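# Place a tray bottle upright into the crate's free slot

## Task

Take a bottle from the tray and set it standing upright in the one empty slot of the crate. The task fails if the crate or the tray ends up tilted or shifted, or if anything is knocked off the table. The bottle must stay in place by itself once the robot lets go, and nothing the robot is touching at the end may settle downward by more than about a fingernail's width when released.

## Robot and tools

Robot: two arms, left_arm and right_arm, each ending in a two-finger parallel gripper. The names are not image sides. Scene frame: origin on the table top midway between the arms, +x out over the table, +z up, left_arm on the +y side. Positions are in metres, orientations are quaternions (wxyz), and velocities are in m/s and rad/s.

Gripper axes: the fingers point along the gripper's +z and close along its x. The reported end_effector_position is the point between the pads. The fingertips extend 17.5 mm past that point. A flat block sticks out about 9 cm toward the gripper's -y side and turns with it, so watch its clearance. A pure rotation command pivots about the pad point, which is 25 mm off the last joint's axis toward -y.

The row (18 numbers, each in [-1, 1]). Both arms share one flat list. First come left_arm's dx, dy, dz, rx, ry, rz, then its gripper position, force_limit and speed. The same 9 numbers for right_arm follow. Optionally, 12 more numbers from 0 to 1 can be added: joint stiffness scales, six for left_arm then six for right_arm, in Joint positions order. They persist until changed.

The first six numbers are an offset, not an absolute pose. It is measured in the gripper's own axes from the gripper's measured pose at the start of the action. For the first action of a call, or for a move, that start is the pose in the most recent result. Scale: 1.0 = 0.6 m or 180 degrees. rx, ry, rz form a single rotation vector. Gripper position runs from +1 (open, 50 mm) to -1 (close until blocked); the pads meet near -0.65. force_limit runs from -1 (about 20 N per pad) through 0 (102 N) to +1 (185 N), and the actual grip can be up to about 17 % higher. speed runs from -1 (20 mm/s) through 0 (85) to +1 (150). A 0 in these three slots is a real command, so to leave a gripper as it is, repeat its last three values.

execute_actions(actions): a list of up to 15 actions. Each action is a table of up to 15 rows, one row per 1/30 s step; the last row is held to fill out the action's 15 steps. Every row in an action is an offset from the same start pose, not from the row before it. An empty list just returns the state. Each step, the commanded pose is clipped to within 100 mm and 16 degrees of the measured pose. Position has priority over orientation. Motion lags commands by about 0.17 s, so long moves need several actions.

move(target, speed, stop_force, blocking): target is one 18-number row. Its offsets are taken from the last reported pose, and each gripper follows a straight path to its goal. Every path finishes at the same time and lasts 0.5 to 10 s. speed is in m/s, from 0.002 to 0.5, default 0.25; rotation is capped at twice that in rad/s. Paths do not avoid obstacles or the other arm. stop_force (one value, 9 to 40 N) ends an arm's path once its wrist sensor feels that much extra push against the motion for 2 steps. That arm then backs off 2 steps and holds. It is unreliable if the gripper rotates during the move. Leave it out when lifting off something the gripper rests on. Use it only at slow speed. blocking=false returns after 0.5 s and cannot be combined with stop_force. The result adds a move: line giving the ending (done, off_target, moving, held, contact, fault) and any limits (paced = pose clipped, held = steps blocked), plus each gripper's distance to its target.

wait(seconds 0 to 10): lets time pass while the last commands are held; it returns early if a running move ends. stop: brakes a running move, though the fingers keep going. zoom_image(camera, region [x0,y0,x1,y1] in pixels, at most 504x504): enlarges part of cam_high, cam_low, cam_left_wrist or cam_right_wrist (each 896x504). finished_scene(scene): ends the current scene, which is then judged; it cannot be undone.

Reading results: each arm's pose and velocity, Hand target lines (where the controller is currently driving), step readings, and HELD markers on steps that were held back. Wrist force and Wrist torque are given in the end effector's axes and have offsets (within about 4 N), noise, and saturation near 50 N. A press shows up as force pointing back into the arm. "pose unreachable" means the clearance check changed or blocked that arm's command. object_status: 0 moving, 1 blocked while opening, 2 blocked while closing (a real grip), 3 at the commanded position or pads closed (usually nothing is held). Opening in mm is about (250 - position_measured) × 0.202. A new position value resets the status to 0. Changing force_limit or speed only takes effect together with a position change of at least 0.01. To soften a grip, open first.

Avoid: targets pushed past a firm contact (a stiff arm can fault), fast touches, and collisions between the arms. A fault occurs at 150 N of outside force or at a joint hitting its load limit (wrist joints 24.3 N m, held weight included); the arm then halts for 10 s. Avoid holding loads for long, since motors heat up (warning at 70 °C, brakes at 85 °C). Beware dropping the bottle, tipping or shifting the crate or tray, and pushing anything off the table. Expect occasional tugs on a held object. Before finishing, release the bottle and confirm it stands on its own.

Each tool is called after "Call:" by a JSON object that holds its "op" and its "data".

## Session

Call:
{"op": "execute_actions", "data": {"actions": []}}

Scene clock: 0.00 s.
left_arm: end_effector_position=(+0.2990, +0.4435, +0.3622) position_measured=3 object_status=3 end_effector_quat_wxyz=(-0.495, +0.753, +0.434, -0.019) end_effector_velocity=(-0.000, +0.000, -0.000) end_effector_angular_velocity=(+0.001, +0.000, +0.001) | right_arm: end_effector_position=(+0.4472, -0.5730, +0.1617) position_measured=3 object_status=3 end_effector_quat_wxyz=(+0.365, +0.037, +0.844, +0.391) end_effector_velocity=(-0.001, +0.000, -0.001) end_effector_angular_velocity=(+0.000, +0.001, +0.001)
Joint positions: left_arm=[-0.613 -1.537  1.592 -0.63  -1.215 -0.264] | right_arm=[ 2.315 -1.702 -2.344 -0.463  2.689 -2.054]
Joint velocities: left_arm=[ 0.001  0.     0.     0.     0.    -0.   ] | right_arm=[-0.    -0.    -0.002  0.    -0.    -0.001]
Joint torques (N m, as the arm reports them, + toward a larger angle): no reading
Wrist force (N, on the end effector, along its own x y z axes, offset not removed): no reading
Wrist torque (N m, same axes, about the end effector's origin, offset not removed): no reading
Hand target (left_arm): +0.299, +0.444, +0.362; -0.495, +0.753, +0.434, -0.019
Hand target (right_arm): +0.447, -0.573, +0.162; +0.365, +0.037, +0.844, +0.391
Joint stiffness scale: left_arm=[1. 1. 1. 1. 1. 1.] | right_arm=[1. 1. 1. 1. 1. 1.]

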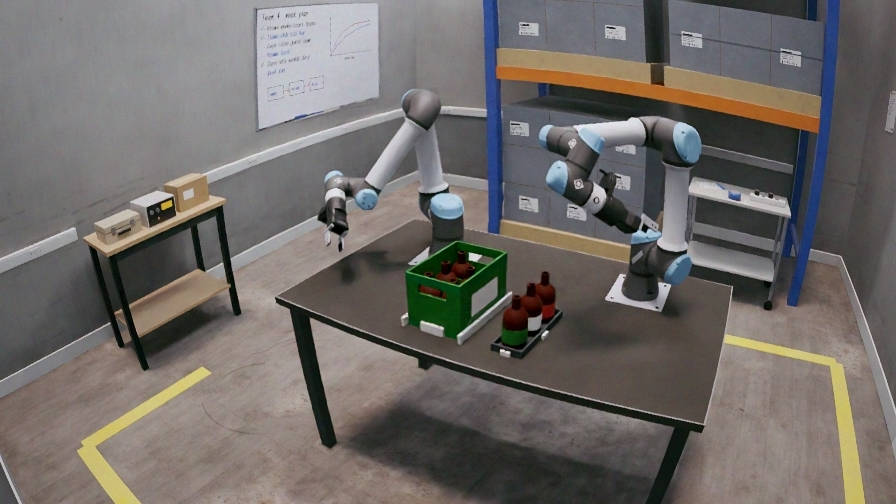

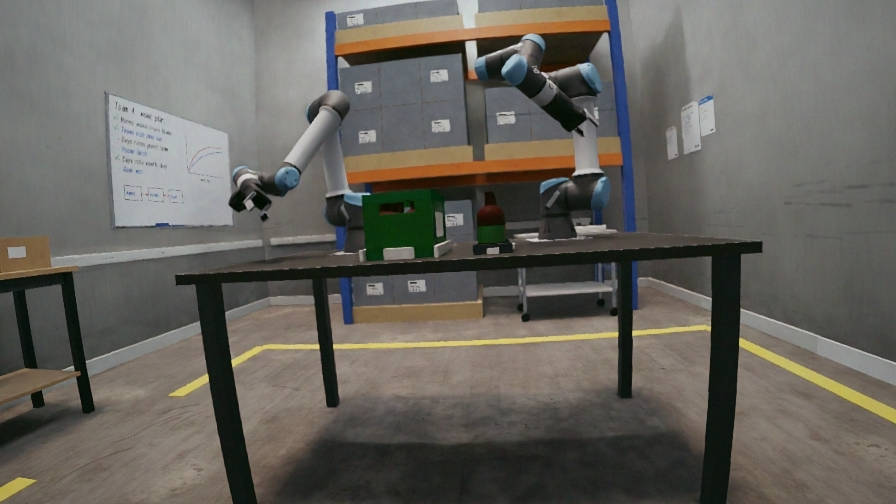

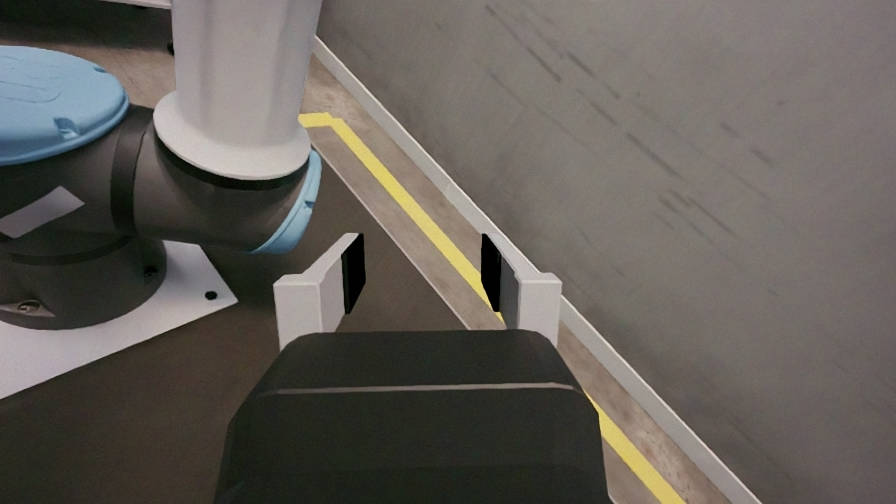

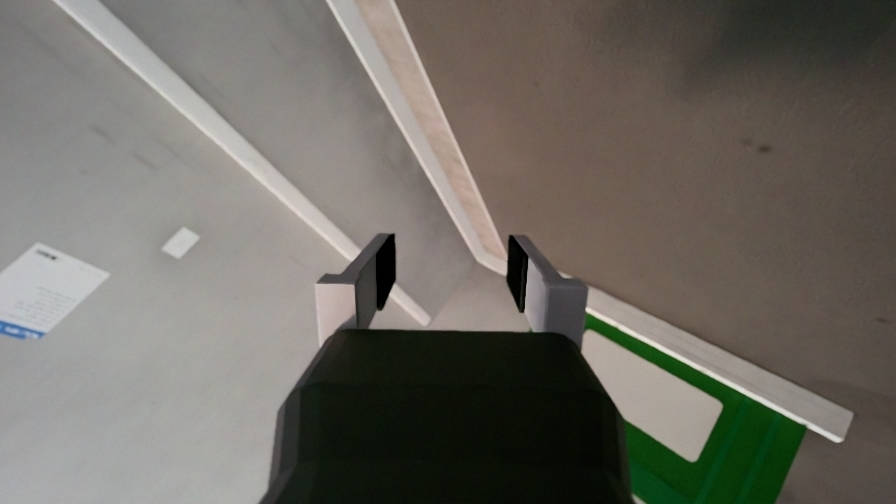

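Call:
{"op": "move", "data": {"target": [-0.334,0.345,-0.345,-0.244,-0.227,-0.152,1,0,0,0,0,0,0,0,0,1,0,0]}}

Scene clock: 7.67 s.
left_arm: end_effector_position=(+0.4008, +0.1302, +0.2304) position_measured=3 object_status=3 end_effector_quat_wxyz=(-0.000, +0.707, +0.708, -0.001) end_effector_velocity=(+0.001, -0.002, -0.001) end_effector_angular_velocity=(-0.004, -0.005, +0.001) | right_arm: end_effector_position=(+0.4472, -0.5730, +0.1617) position_measured=3 object_status=3 end_effector_quat_wxyz=(+0.365, +0.037, +0.844, +0.391) end_effector_velocity=(-0.000, +0.000, -0.000) end_effector_angular_velocity=(+0.000, +0.001, +0.000)
Joint positions: left_arm=[-0.81  -1.543  1.759 -1.786 -1.574 -0.791] | right_arm=[ 2.315 -1.702 -2.344 -0.463  2.689 -2.054]
Joint velocities: left_arm=[-0.002  0.001  0.002 -0.009  0.001 -0.004] | right_arm=[ 0.     0.    -0.001 -0.    -0.    -0.   ]
Joint torques (N m, as the arm reports them, + toward a larger angle): left_arm=[ -1.01 -27.47 -19.87  -3.65   0.37  -0.74] | right_arm=[-0.22 27.49 18.07  3.12  2.27 -0.07]
Wrist force (N, on the end effector, along its own x y z axes, offset not removed): left_arm=[-0.5 1.8 1.0] | right_arm=[0.9 -1.0 0.0]
Wrist torque (N m, same axes, about the end effector's origin, offset not removed): left_arm=[0.40 0.17 0.13] | right_arm=[-0.01 -0.23 0.16]
Hand target (left_arm): +0.400, +0.130, +0.230; -0.001, +0.707, +0.707, -0.001
Hand target (right_arm): +0.447, -0.573, +0.162; +0.365, +0.037, +0.844, +0.391
Off the commanded pose (left_arm): 0.001 m, 0 deg.
Off the commanded pose (right_arm): 0.000 m, 0 deg.
Joint stiffness scale: left_arm=[1. 1. 1. 1. 1. 1.] | right_arm=[1. 1. 1. 1. 1. 1.]
move: done

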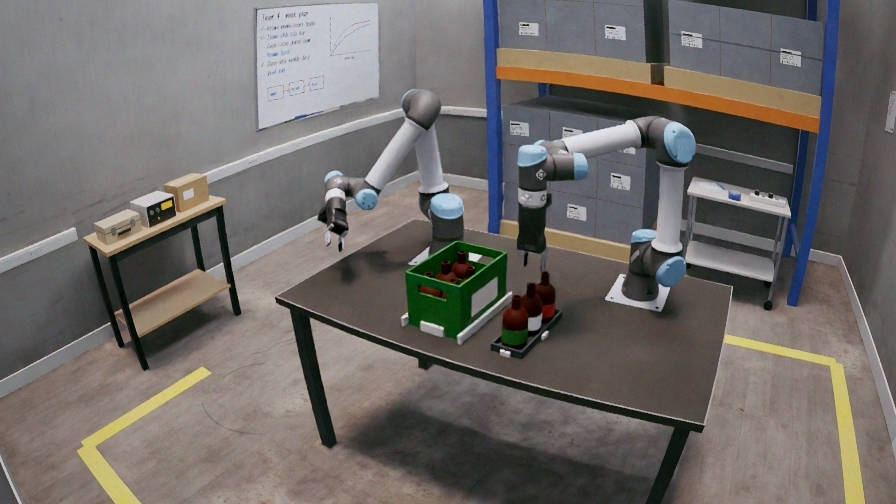

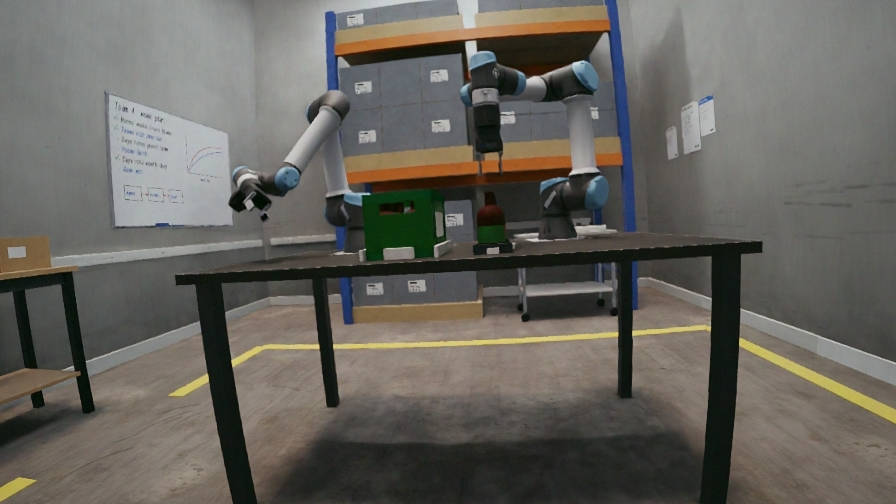

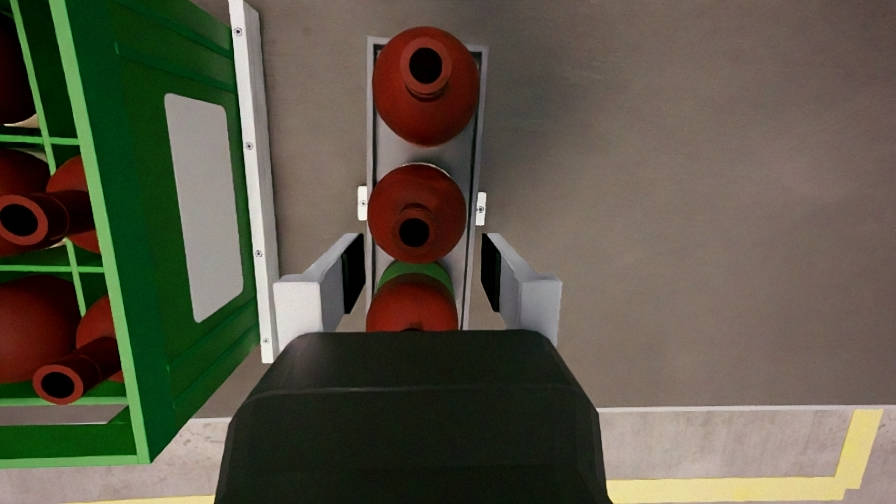

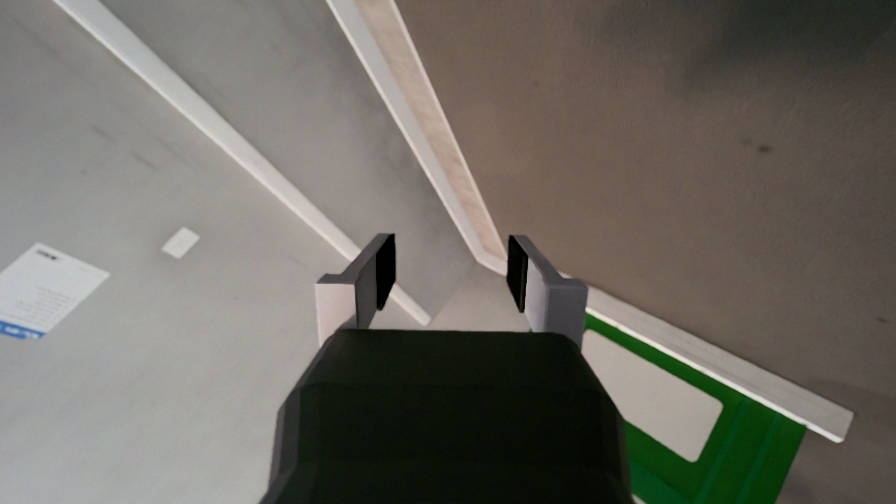

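Empty slot about (0.305,-0.07).

Call:
{"op": "move", "data": {"target": [-0.01,-0.003,0.132,0,0,0,1,0,0,0,0,0,0,0,0,1,0,0], "speed": 0.1}}

Call:
{"op": "move", "data": {"target": [0,0,0,0,0,0,-1,-0.5,0,0,0,0,0,0,0,1,0,0]}}

Call:
{"op": "move", "data": {"target": [0,0,-0.33,0,0,0,-1,-0.5,0,0,0,0,0,0,0,1,0,0]}}

Call:
{"op": "move", "data": {"target": [-0.325,-0.155,0,0,0,0,-1,-0.5,0,0,0,0,0,0,0,1,0,0]}}

Scene clock: 13.47 s.
left_arm: end_effector_position=(+0.4001, +0.1244, +0.1533) position_measured=3 object_status=3 end_effector_quat_wxyz=(+0.001, +0.706, +0.708, -0.001) end_effector_velocity=(+0.001, -0.002, +0.001) end_effector_angular_velocity=(-0.006, -0.006, +0.000) | right_arm: end_effector_position=(+0.4472, -0.5730, +0.1617) position_measured=3 object_status=3 end_effector_quat_wxyz=(+0.365, +0.037, +0.844, +0.391) end_effector_velocity=(-0.000, +0.000, -0.000) end_effector_angular_velocity=(+0.000, +0.001, +0.000)
Joint positions: left_arm=[-0.819 -1.48   1.9   -1.993 -1.573 -0.802] | right_arm=[ 2.315 -1.702 -2.344 -0.463  2.689 -2.054]
Joint velocities: left_arm=[-0.     0.    -0.    -0.008 -0.    -0.   ] | right_arm=[-0.    -0.    -0.001 -0.    -0.    -0.001]
Joint torques (N m, as the arm reports them, + toward a larger angle): left_arm=[ -0.19 -25.49 -19.36  -3.95  -0.14  -0.44] | right_arm=[ 0.12 26.64 18.8   3.07  2.14 -0.14]
Wrist force (N, on the end effector, along its own x y z axes, offset not removed): left_arm=[0.7 2.5 0.2] | right_arm=[0.6 -0.6 1.1]
Wrist torque (N m, same axes, about the end effector's origin, offset not removed): left_arm=[0.58 -0.02 0.05] | right_arm=[0.13 -0.16 0.09]
Hand target (left_arm): +0.399, +0.124, +0.151; -0.001, +0.707, +0.708, -0.001
Hand target (right_arm): +0.447, -0.573, +0.162; +0.365, +0.037, +0.844, +0.391
Off the commanded pose (left_arm): 0.002 m, 0 deg.
Off the commanded pose (right_arm): 0.000 m, 0 deg.
Joint stiffness scale: left_arm=[1. 1. 1. 1. 1. 1.] | right_arm=[1. 1. 1. 1. 1. 1.]
move: done

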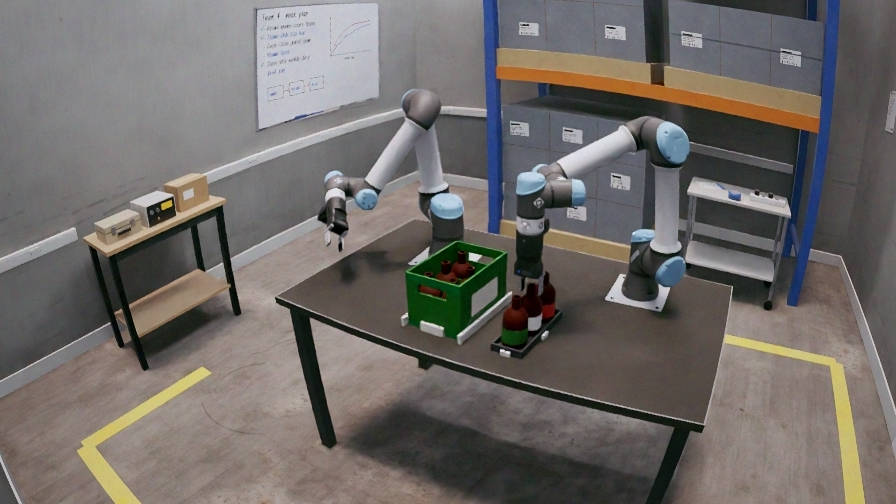

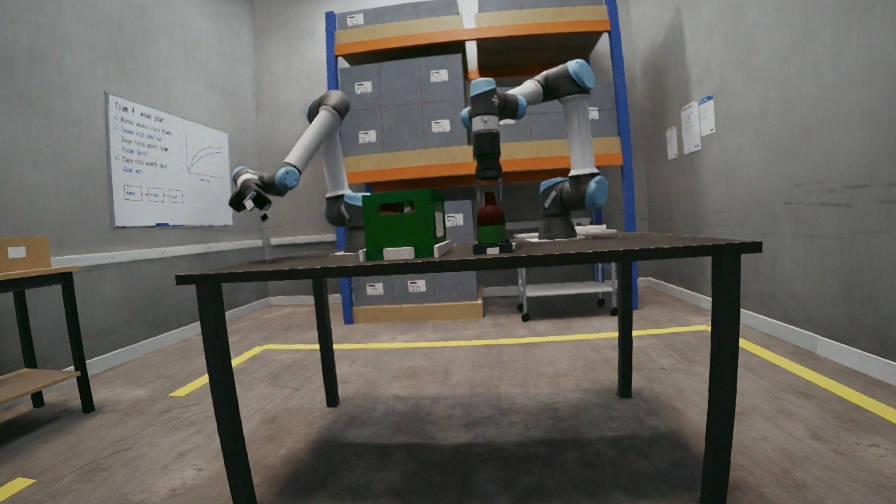

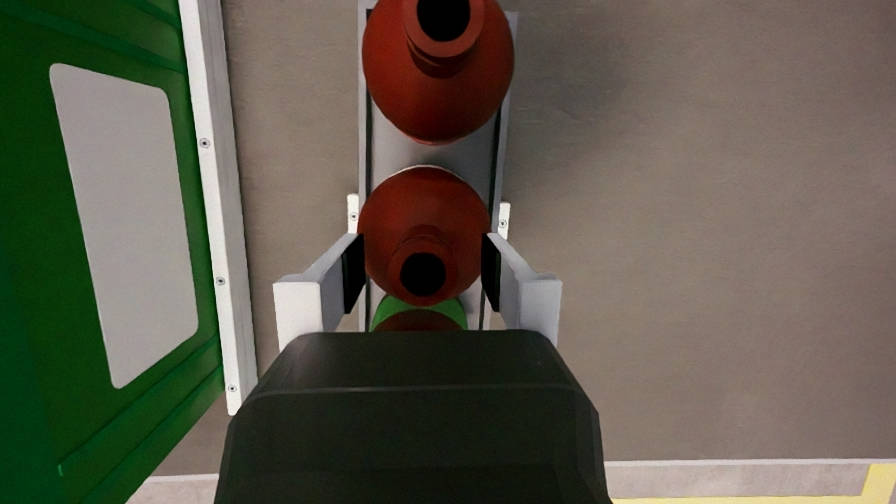

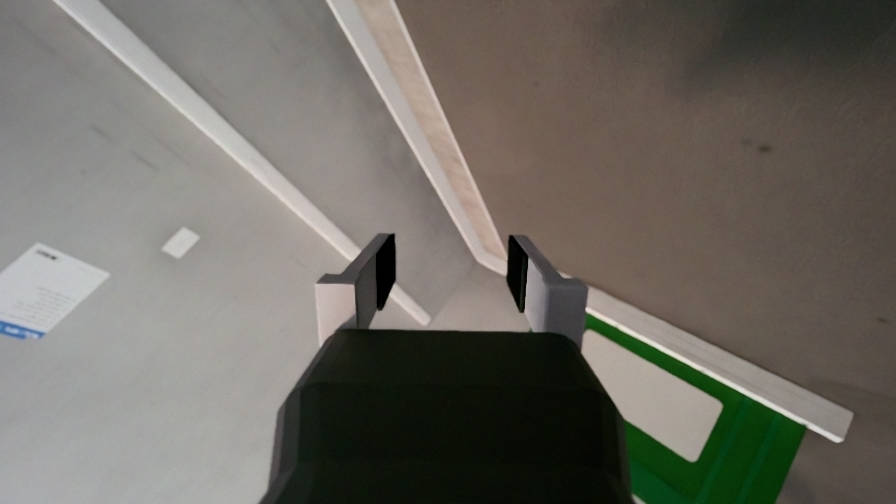

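Scene clock: 14.00 s.
left_arm: end_effector_position=(+0.4001, +0.1243, +0.1533) position_measured=128 object_status=2 end_effector_quat_wxyz=(+0.001, +0.706, +0.708, -0.001) end_effector_velocity=(+0.000, +0.001, -0.000) end_effector_angular_velocity=(+0.001, +0.000, +0.001) | right_arm: end_effector_position=(+0.4472, -0.5730, +0.1617) position_measured=3 object_status=3 end_effector_quat_wxyz=(+0.365, +0.037, +0.844, +0.391) end_effector_velocity=(+0.000, -0.000, +0.000) end_effector_angular_velocity=(-0.001, +0.000, -0.000)
Joint positions: left_arm=[-0.819 -1.48   1.9   -1.994 -1.573 -0.802] | right_arm=[ 2.315 -1.702 -2.344 -0.463  2.689 -2.054]
Joint velocities: left_arm=[ 0.001  0.001 -0.     0.     0.     0.   ] | right_arm=[-0.     0.     0.     0.    -0.001  0.   ]
Joint torques (N m, as the arm reports them, + toward a larger angle): left_arm=[  1.18 -25.91 -22.59  -2.86   0.01  -0.01] | right_arm=[ 0.53 27.25 19.03  3.04  2.22 -0.04]
Wrist force (N, on the end effector, along its own x y z axes, offset not removed): left_arm=[0.6 2.3 0.2] | right_arm=[0.8 -0.3 0.0]
Wrist torque (N m, same axes, about the end effector's origin, offset not removed): left_arm=[0.50 0.18 0.01] | right_arm=[0.07 -0.25 0.08]
Hand target (left_arm): +0.400, +0.124, +0.153; +0.001, +0.706, +0.708, -0.001
Hand target (right_arm): +0.447, -0.573, +0.162; +0.365, +0.037, +0.844, +0.391
Off the commanded pose (left_arm): 0.000 m, 0 deg.
Off the commanded pose (right_arm): 0.000 m, 0 deg.
Joint stiffness scale: left_arm=[1. 1. 1. 1. 1. 1.] | right_arm=[1. 1. 1. 1. 1. 1.]
move: done

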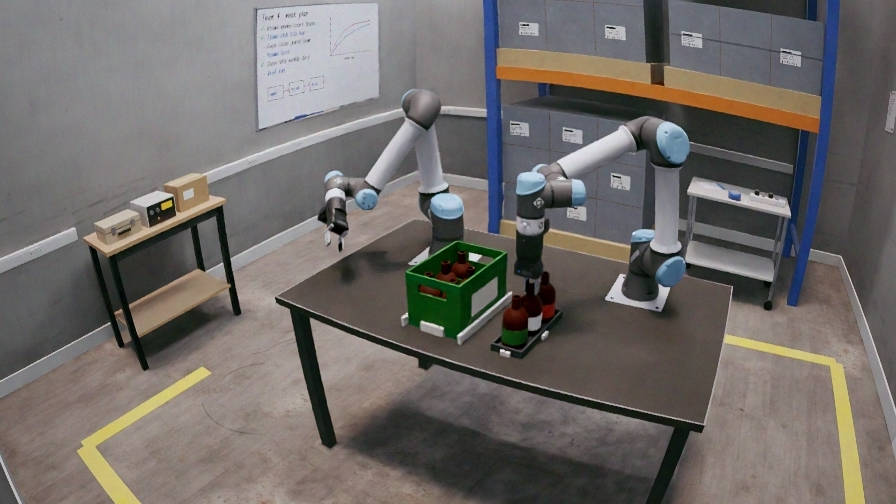

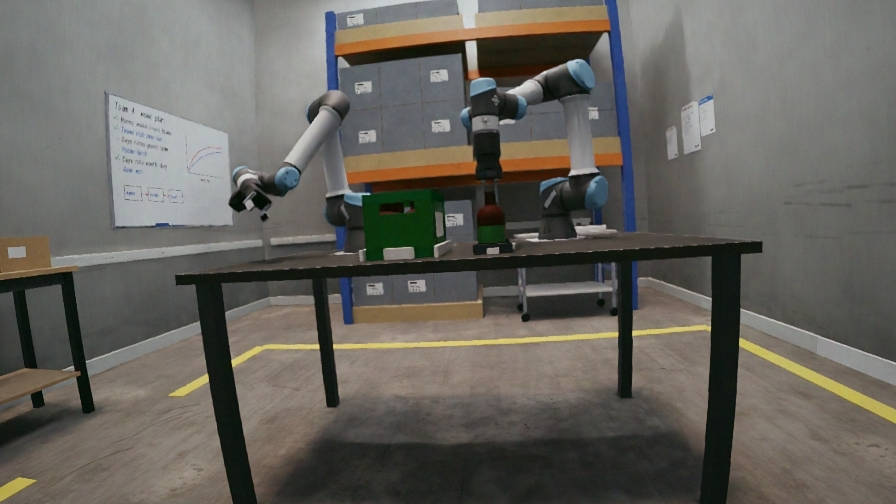

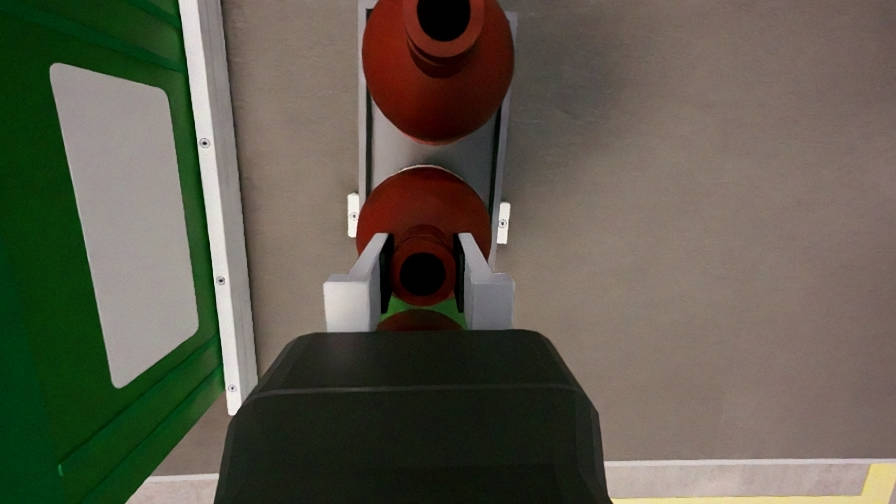

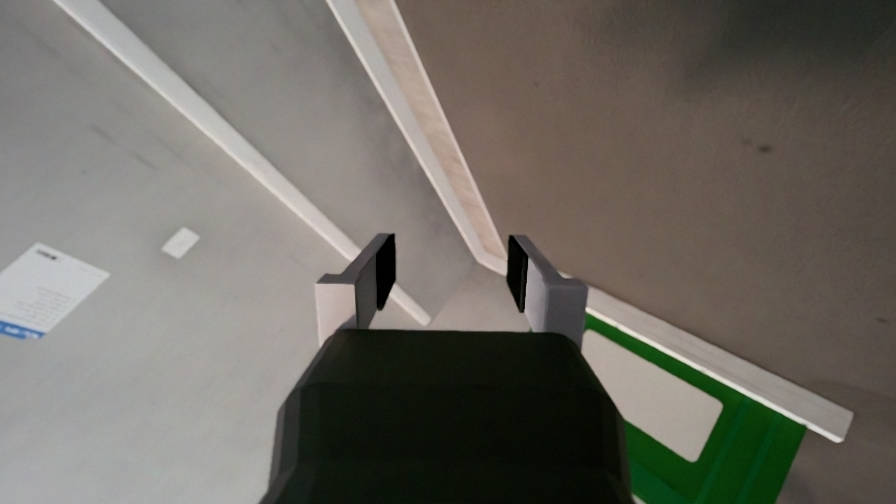

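Scene clock: 15.50 s.
left_arm: end_effector_position=(+0.3993, +0.1252, +0.3500) position_measured=128 object_status=2 end_effector_quat_wxyz=(+0.001, +0.706, +0.708, -0.001) end_effector_velocity=(-0.000, -0.000, +0.003) end_effector_angular_velocity=(-0.001, +0.000, -0.000) | right_arm: end_effector_position=(+0.4472, -0.5730, +0.1617) position_measured=3 object_status=3 end_effector_quat_wxyz=(+0.365, +0.037, +0.844, +0.391) end_effector_velocity=(+0.000, -0.000, +0.000) end_effector_angular_velocity=(-0.001, -0.000, +0.000)
Joint positions: left_arm=[-0.819 -1.559  1.469 -1.482 -1.573 -0.802] | right_arm=[ 2.315 -1.702 -2.344 -0.463  2.689 -2.054]
Joint velocities: left_arm=[-0.001 -0.    -0.006  0.006 -0.001 -0.   ] | right_arm=[ 0.     0.     0.001 -0.    -0.    -0.   ]
Joint torques (N m, as the arm reports them, + toward a larger angle): left_arm=[  2.03 -25.88 -28.61  -2.98  -0.07   0.13] | right_arm=[ 0.45 27.08 18.3   2.97  2.19 -0.07]
Wrist force (N, on the end effector, along its own x y z axes, offset not removed): left_arm=[-0.9 2.8 3.6] | right_arm=[1.0 -0.6 0.9]
Wrist torque (N m, same axes, about the end effector's origin, offset not removed): left_arm=[0.55 0.30 0.16] | right_arm=[0.04 -0.20 0.15]
Hand target (left_arm): +0.400, +0.125, +0.351; +0.001, +0.706, +0.708, -0.001
Hand target (right_arm): +0.447, -0.573, +0.162; +0.365, +0.037, +0.844, +0.391
Off the commanded pose (left_arm): 0.002 m, 0 deg.
Off the commanded pose (right_arm): 0.000 m, 0 deg.
Joint stiffness scale: left_arm=[1. 1. 1. 1. 1. 1.] | right_arm=[1. 1. 1. 1. 1. 1.]
move: done

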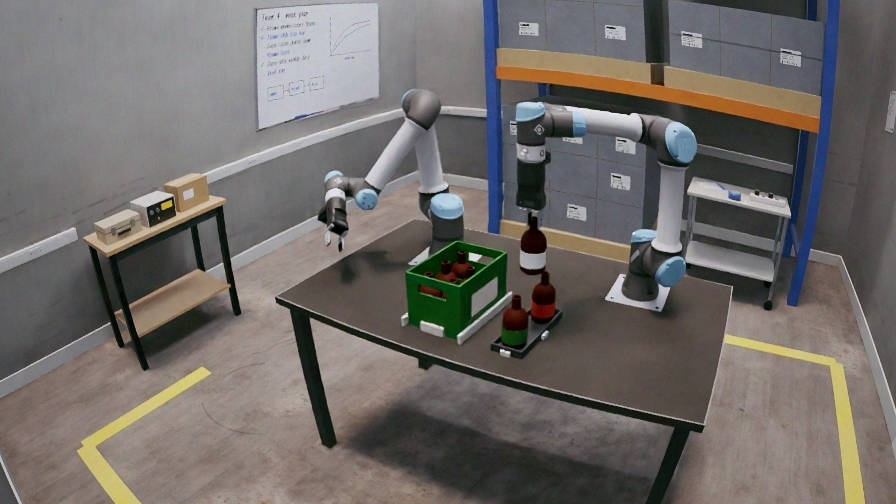

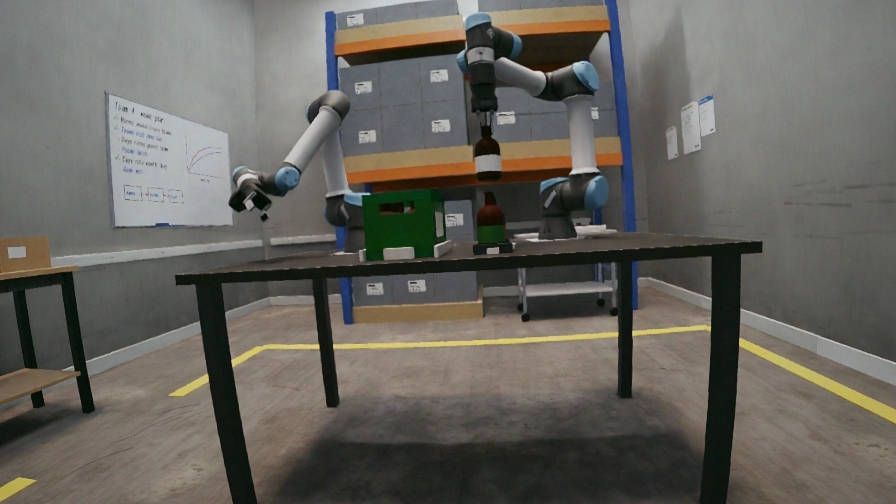

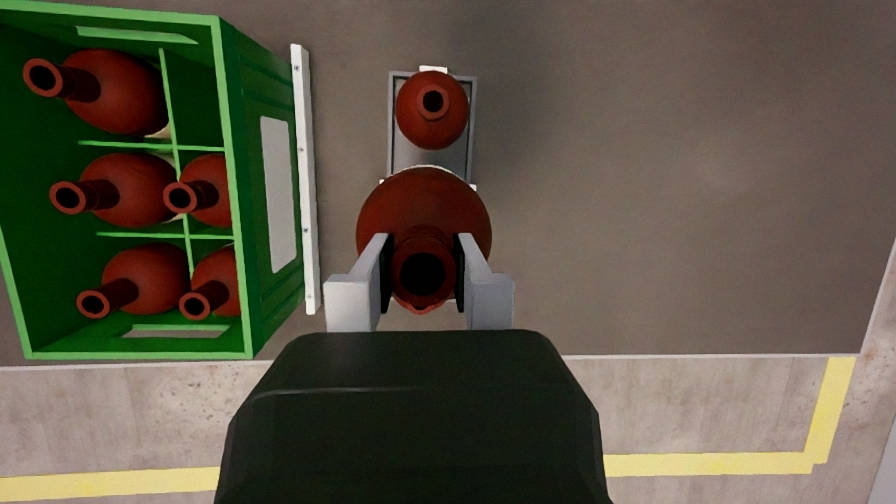

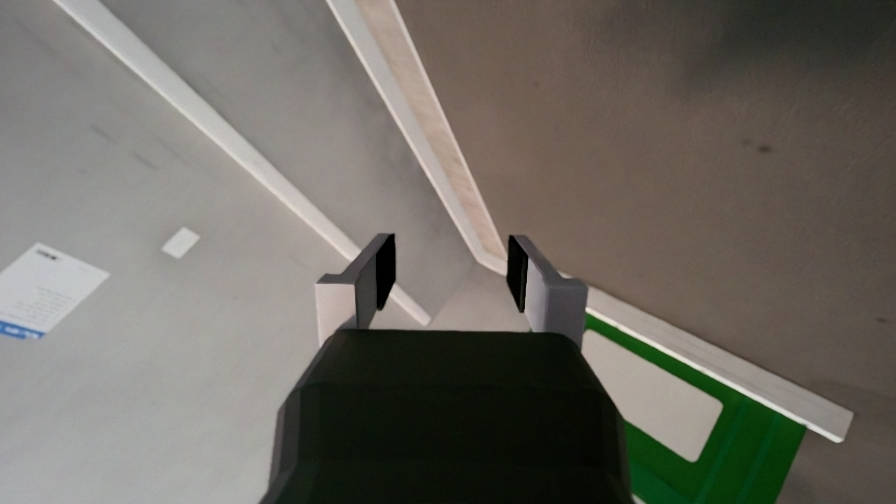

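Scene clock: 16.97 s.
left_arm: end_effector_position=(+0.3063, -0.0689, +0.3497) position_measured=128 object_status=2 end_effector_quat_wxyz=(+0.000, +0.706, +0.708, -0.001) end_effector_velocity=(+0.000, +0.000, +0.002) end_effector_angular_velocity=(-0.000, -0.002, +0.005) | right_arm: end_effector_position=(+0.4472, -0.5730, +0.1617) position_measured=3 object_status=3 end_effector_quat_wxyz=(+0.365, +0.037, +0.844, +0.391) end_effector_velocity=(-0.000, +0.000, -0.001) end_effector_angular_velocity=(+0.000, +0.001, +0.000)
Joint positions: left_arm=[-1.173 -1.408  1.305 -1.469 -1.573 -1.156] | right_arm=[ 2.315 -1.702 -2.344 -0.463  2.689 -2.054]
Joint velocities: left_arm=[ 0.    -0.001 -0.005  0.005  0.002 -0.005] | right_arm=[ 0.    -0.    -0.001 -0.001 -0.    -0.001]
Joint torques (N m, as the arm reports them, + toward a larger angle): left_arm=[  0.01 -30.46 -28.73  -3.07   0.14  -0.51] | right_arm=[-0.15 27.69 19.15  3.15  2.24 -0.14]
Wrist force (N, on the end effector, along its own x y z axes, offset not removed): left_arm=[-0.6 2.7 3.3] | right_arm=[0.8 -0.8 0.2]
Wrist torque (N m, same axes, about the end effector's origin, offset not removed): left_arm=[0.57 0.24 0.08] | right_arm=[0.03 -0.17 0.22]
Hand target (left_arm): +0.307, -0.070, +0.350; +0.000, +0.706, +0.708, -0.001
Hand target (right_arm): +0.447, -0.573, +0.162; +0.365, +0.037, +0.844, +0.391
Off the commanded pose (left_arm): 0.002 m, 0 deg.
Off the commanded pose (right_arm): 0.000 m, 0 deg.
Joint stiffness scale: left_arm=[1. 1. 1. 1. 1. 1.] | right_arm=[1. 1. 1. 1. 1. 1.]
move: done

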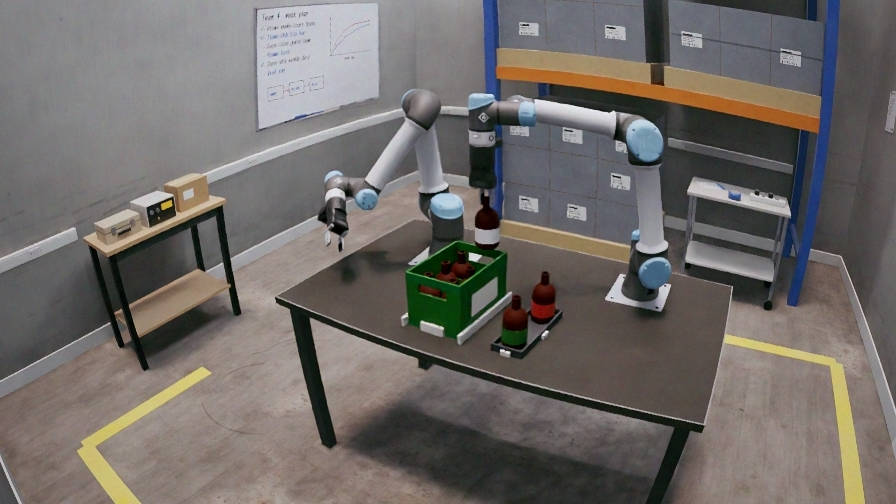

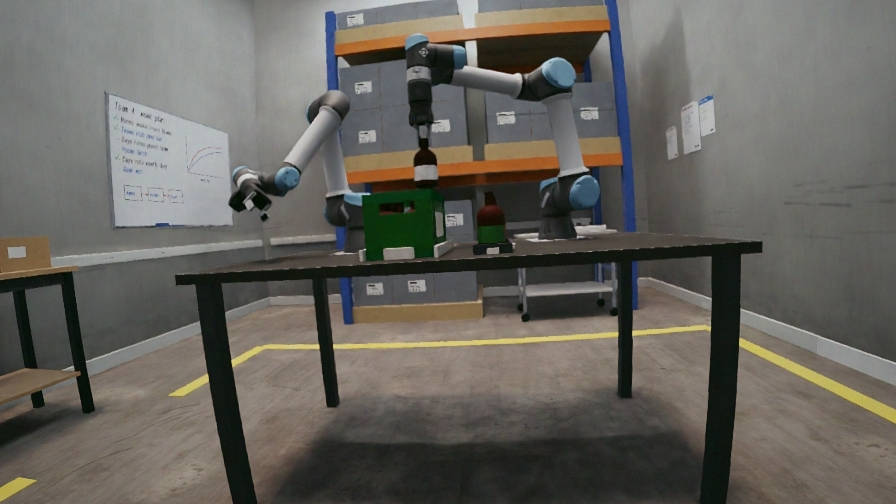

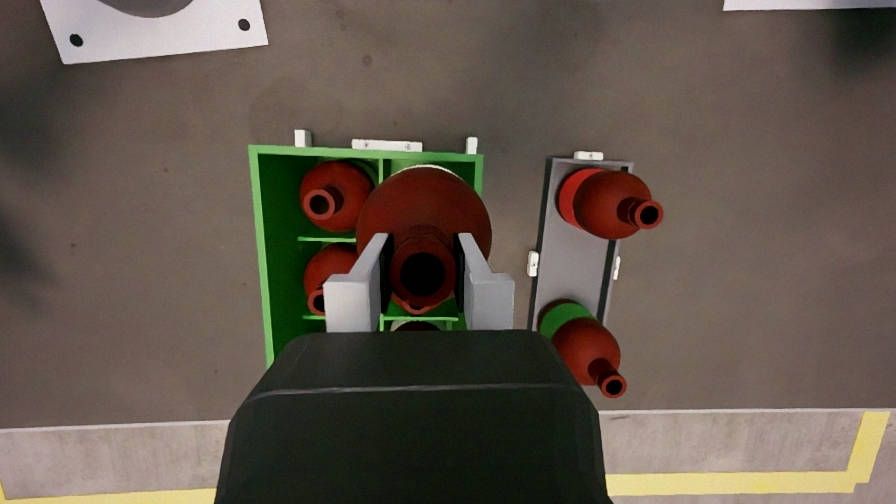

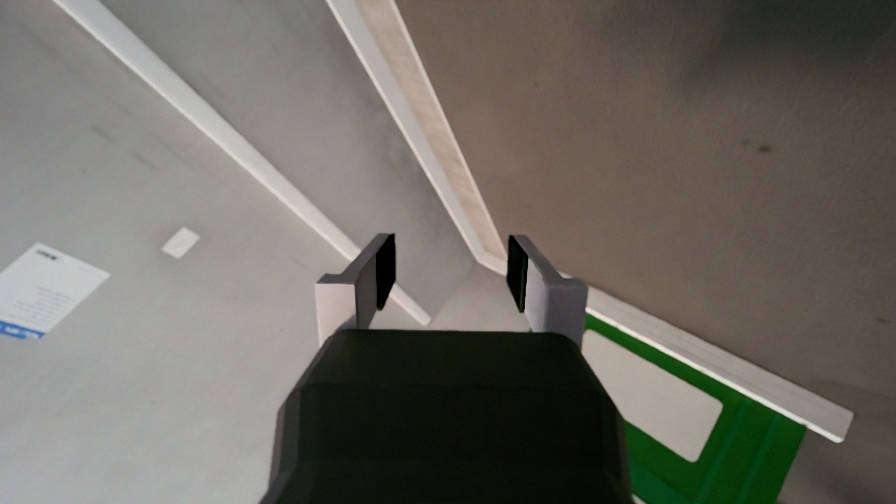

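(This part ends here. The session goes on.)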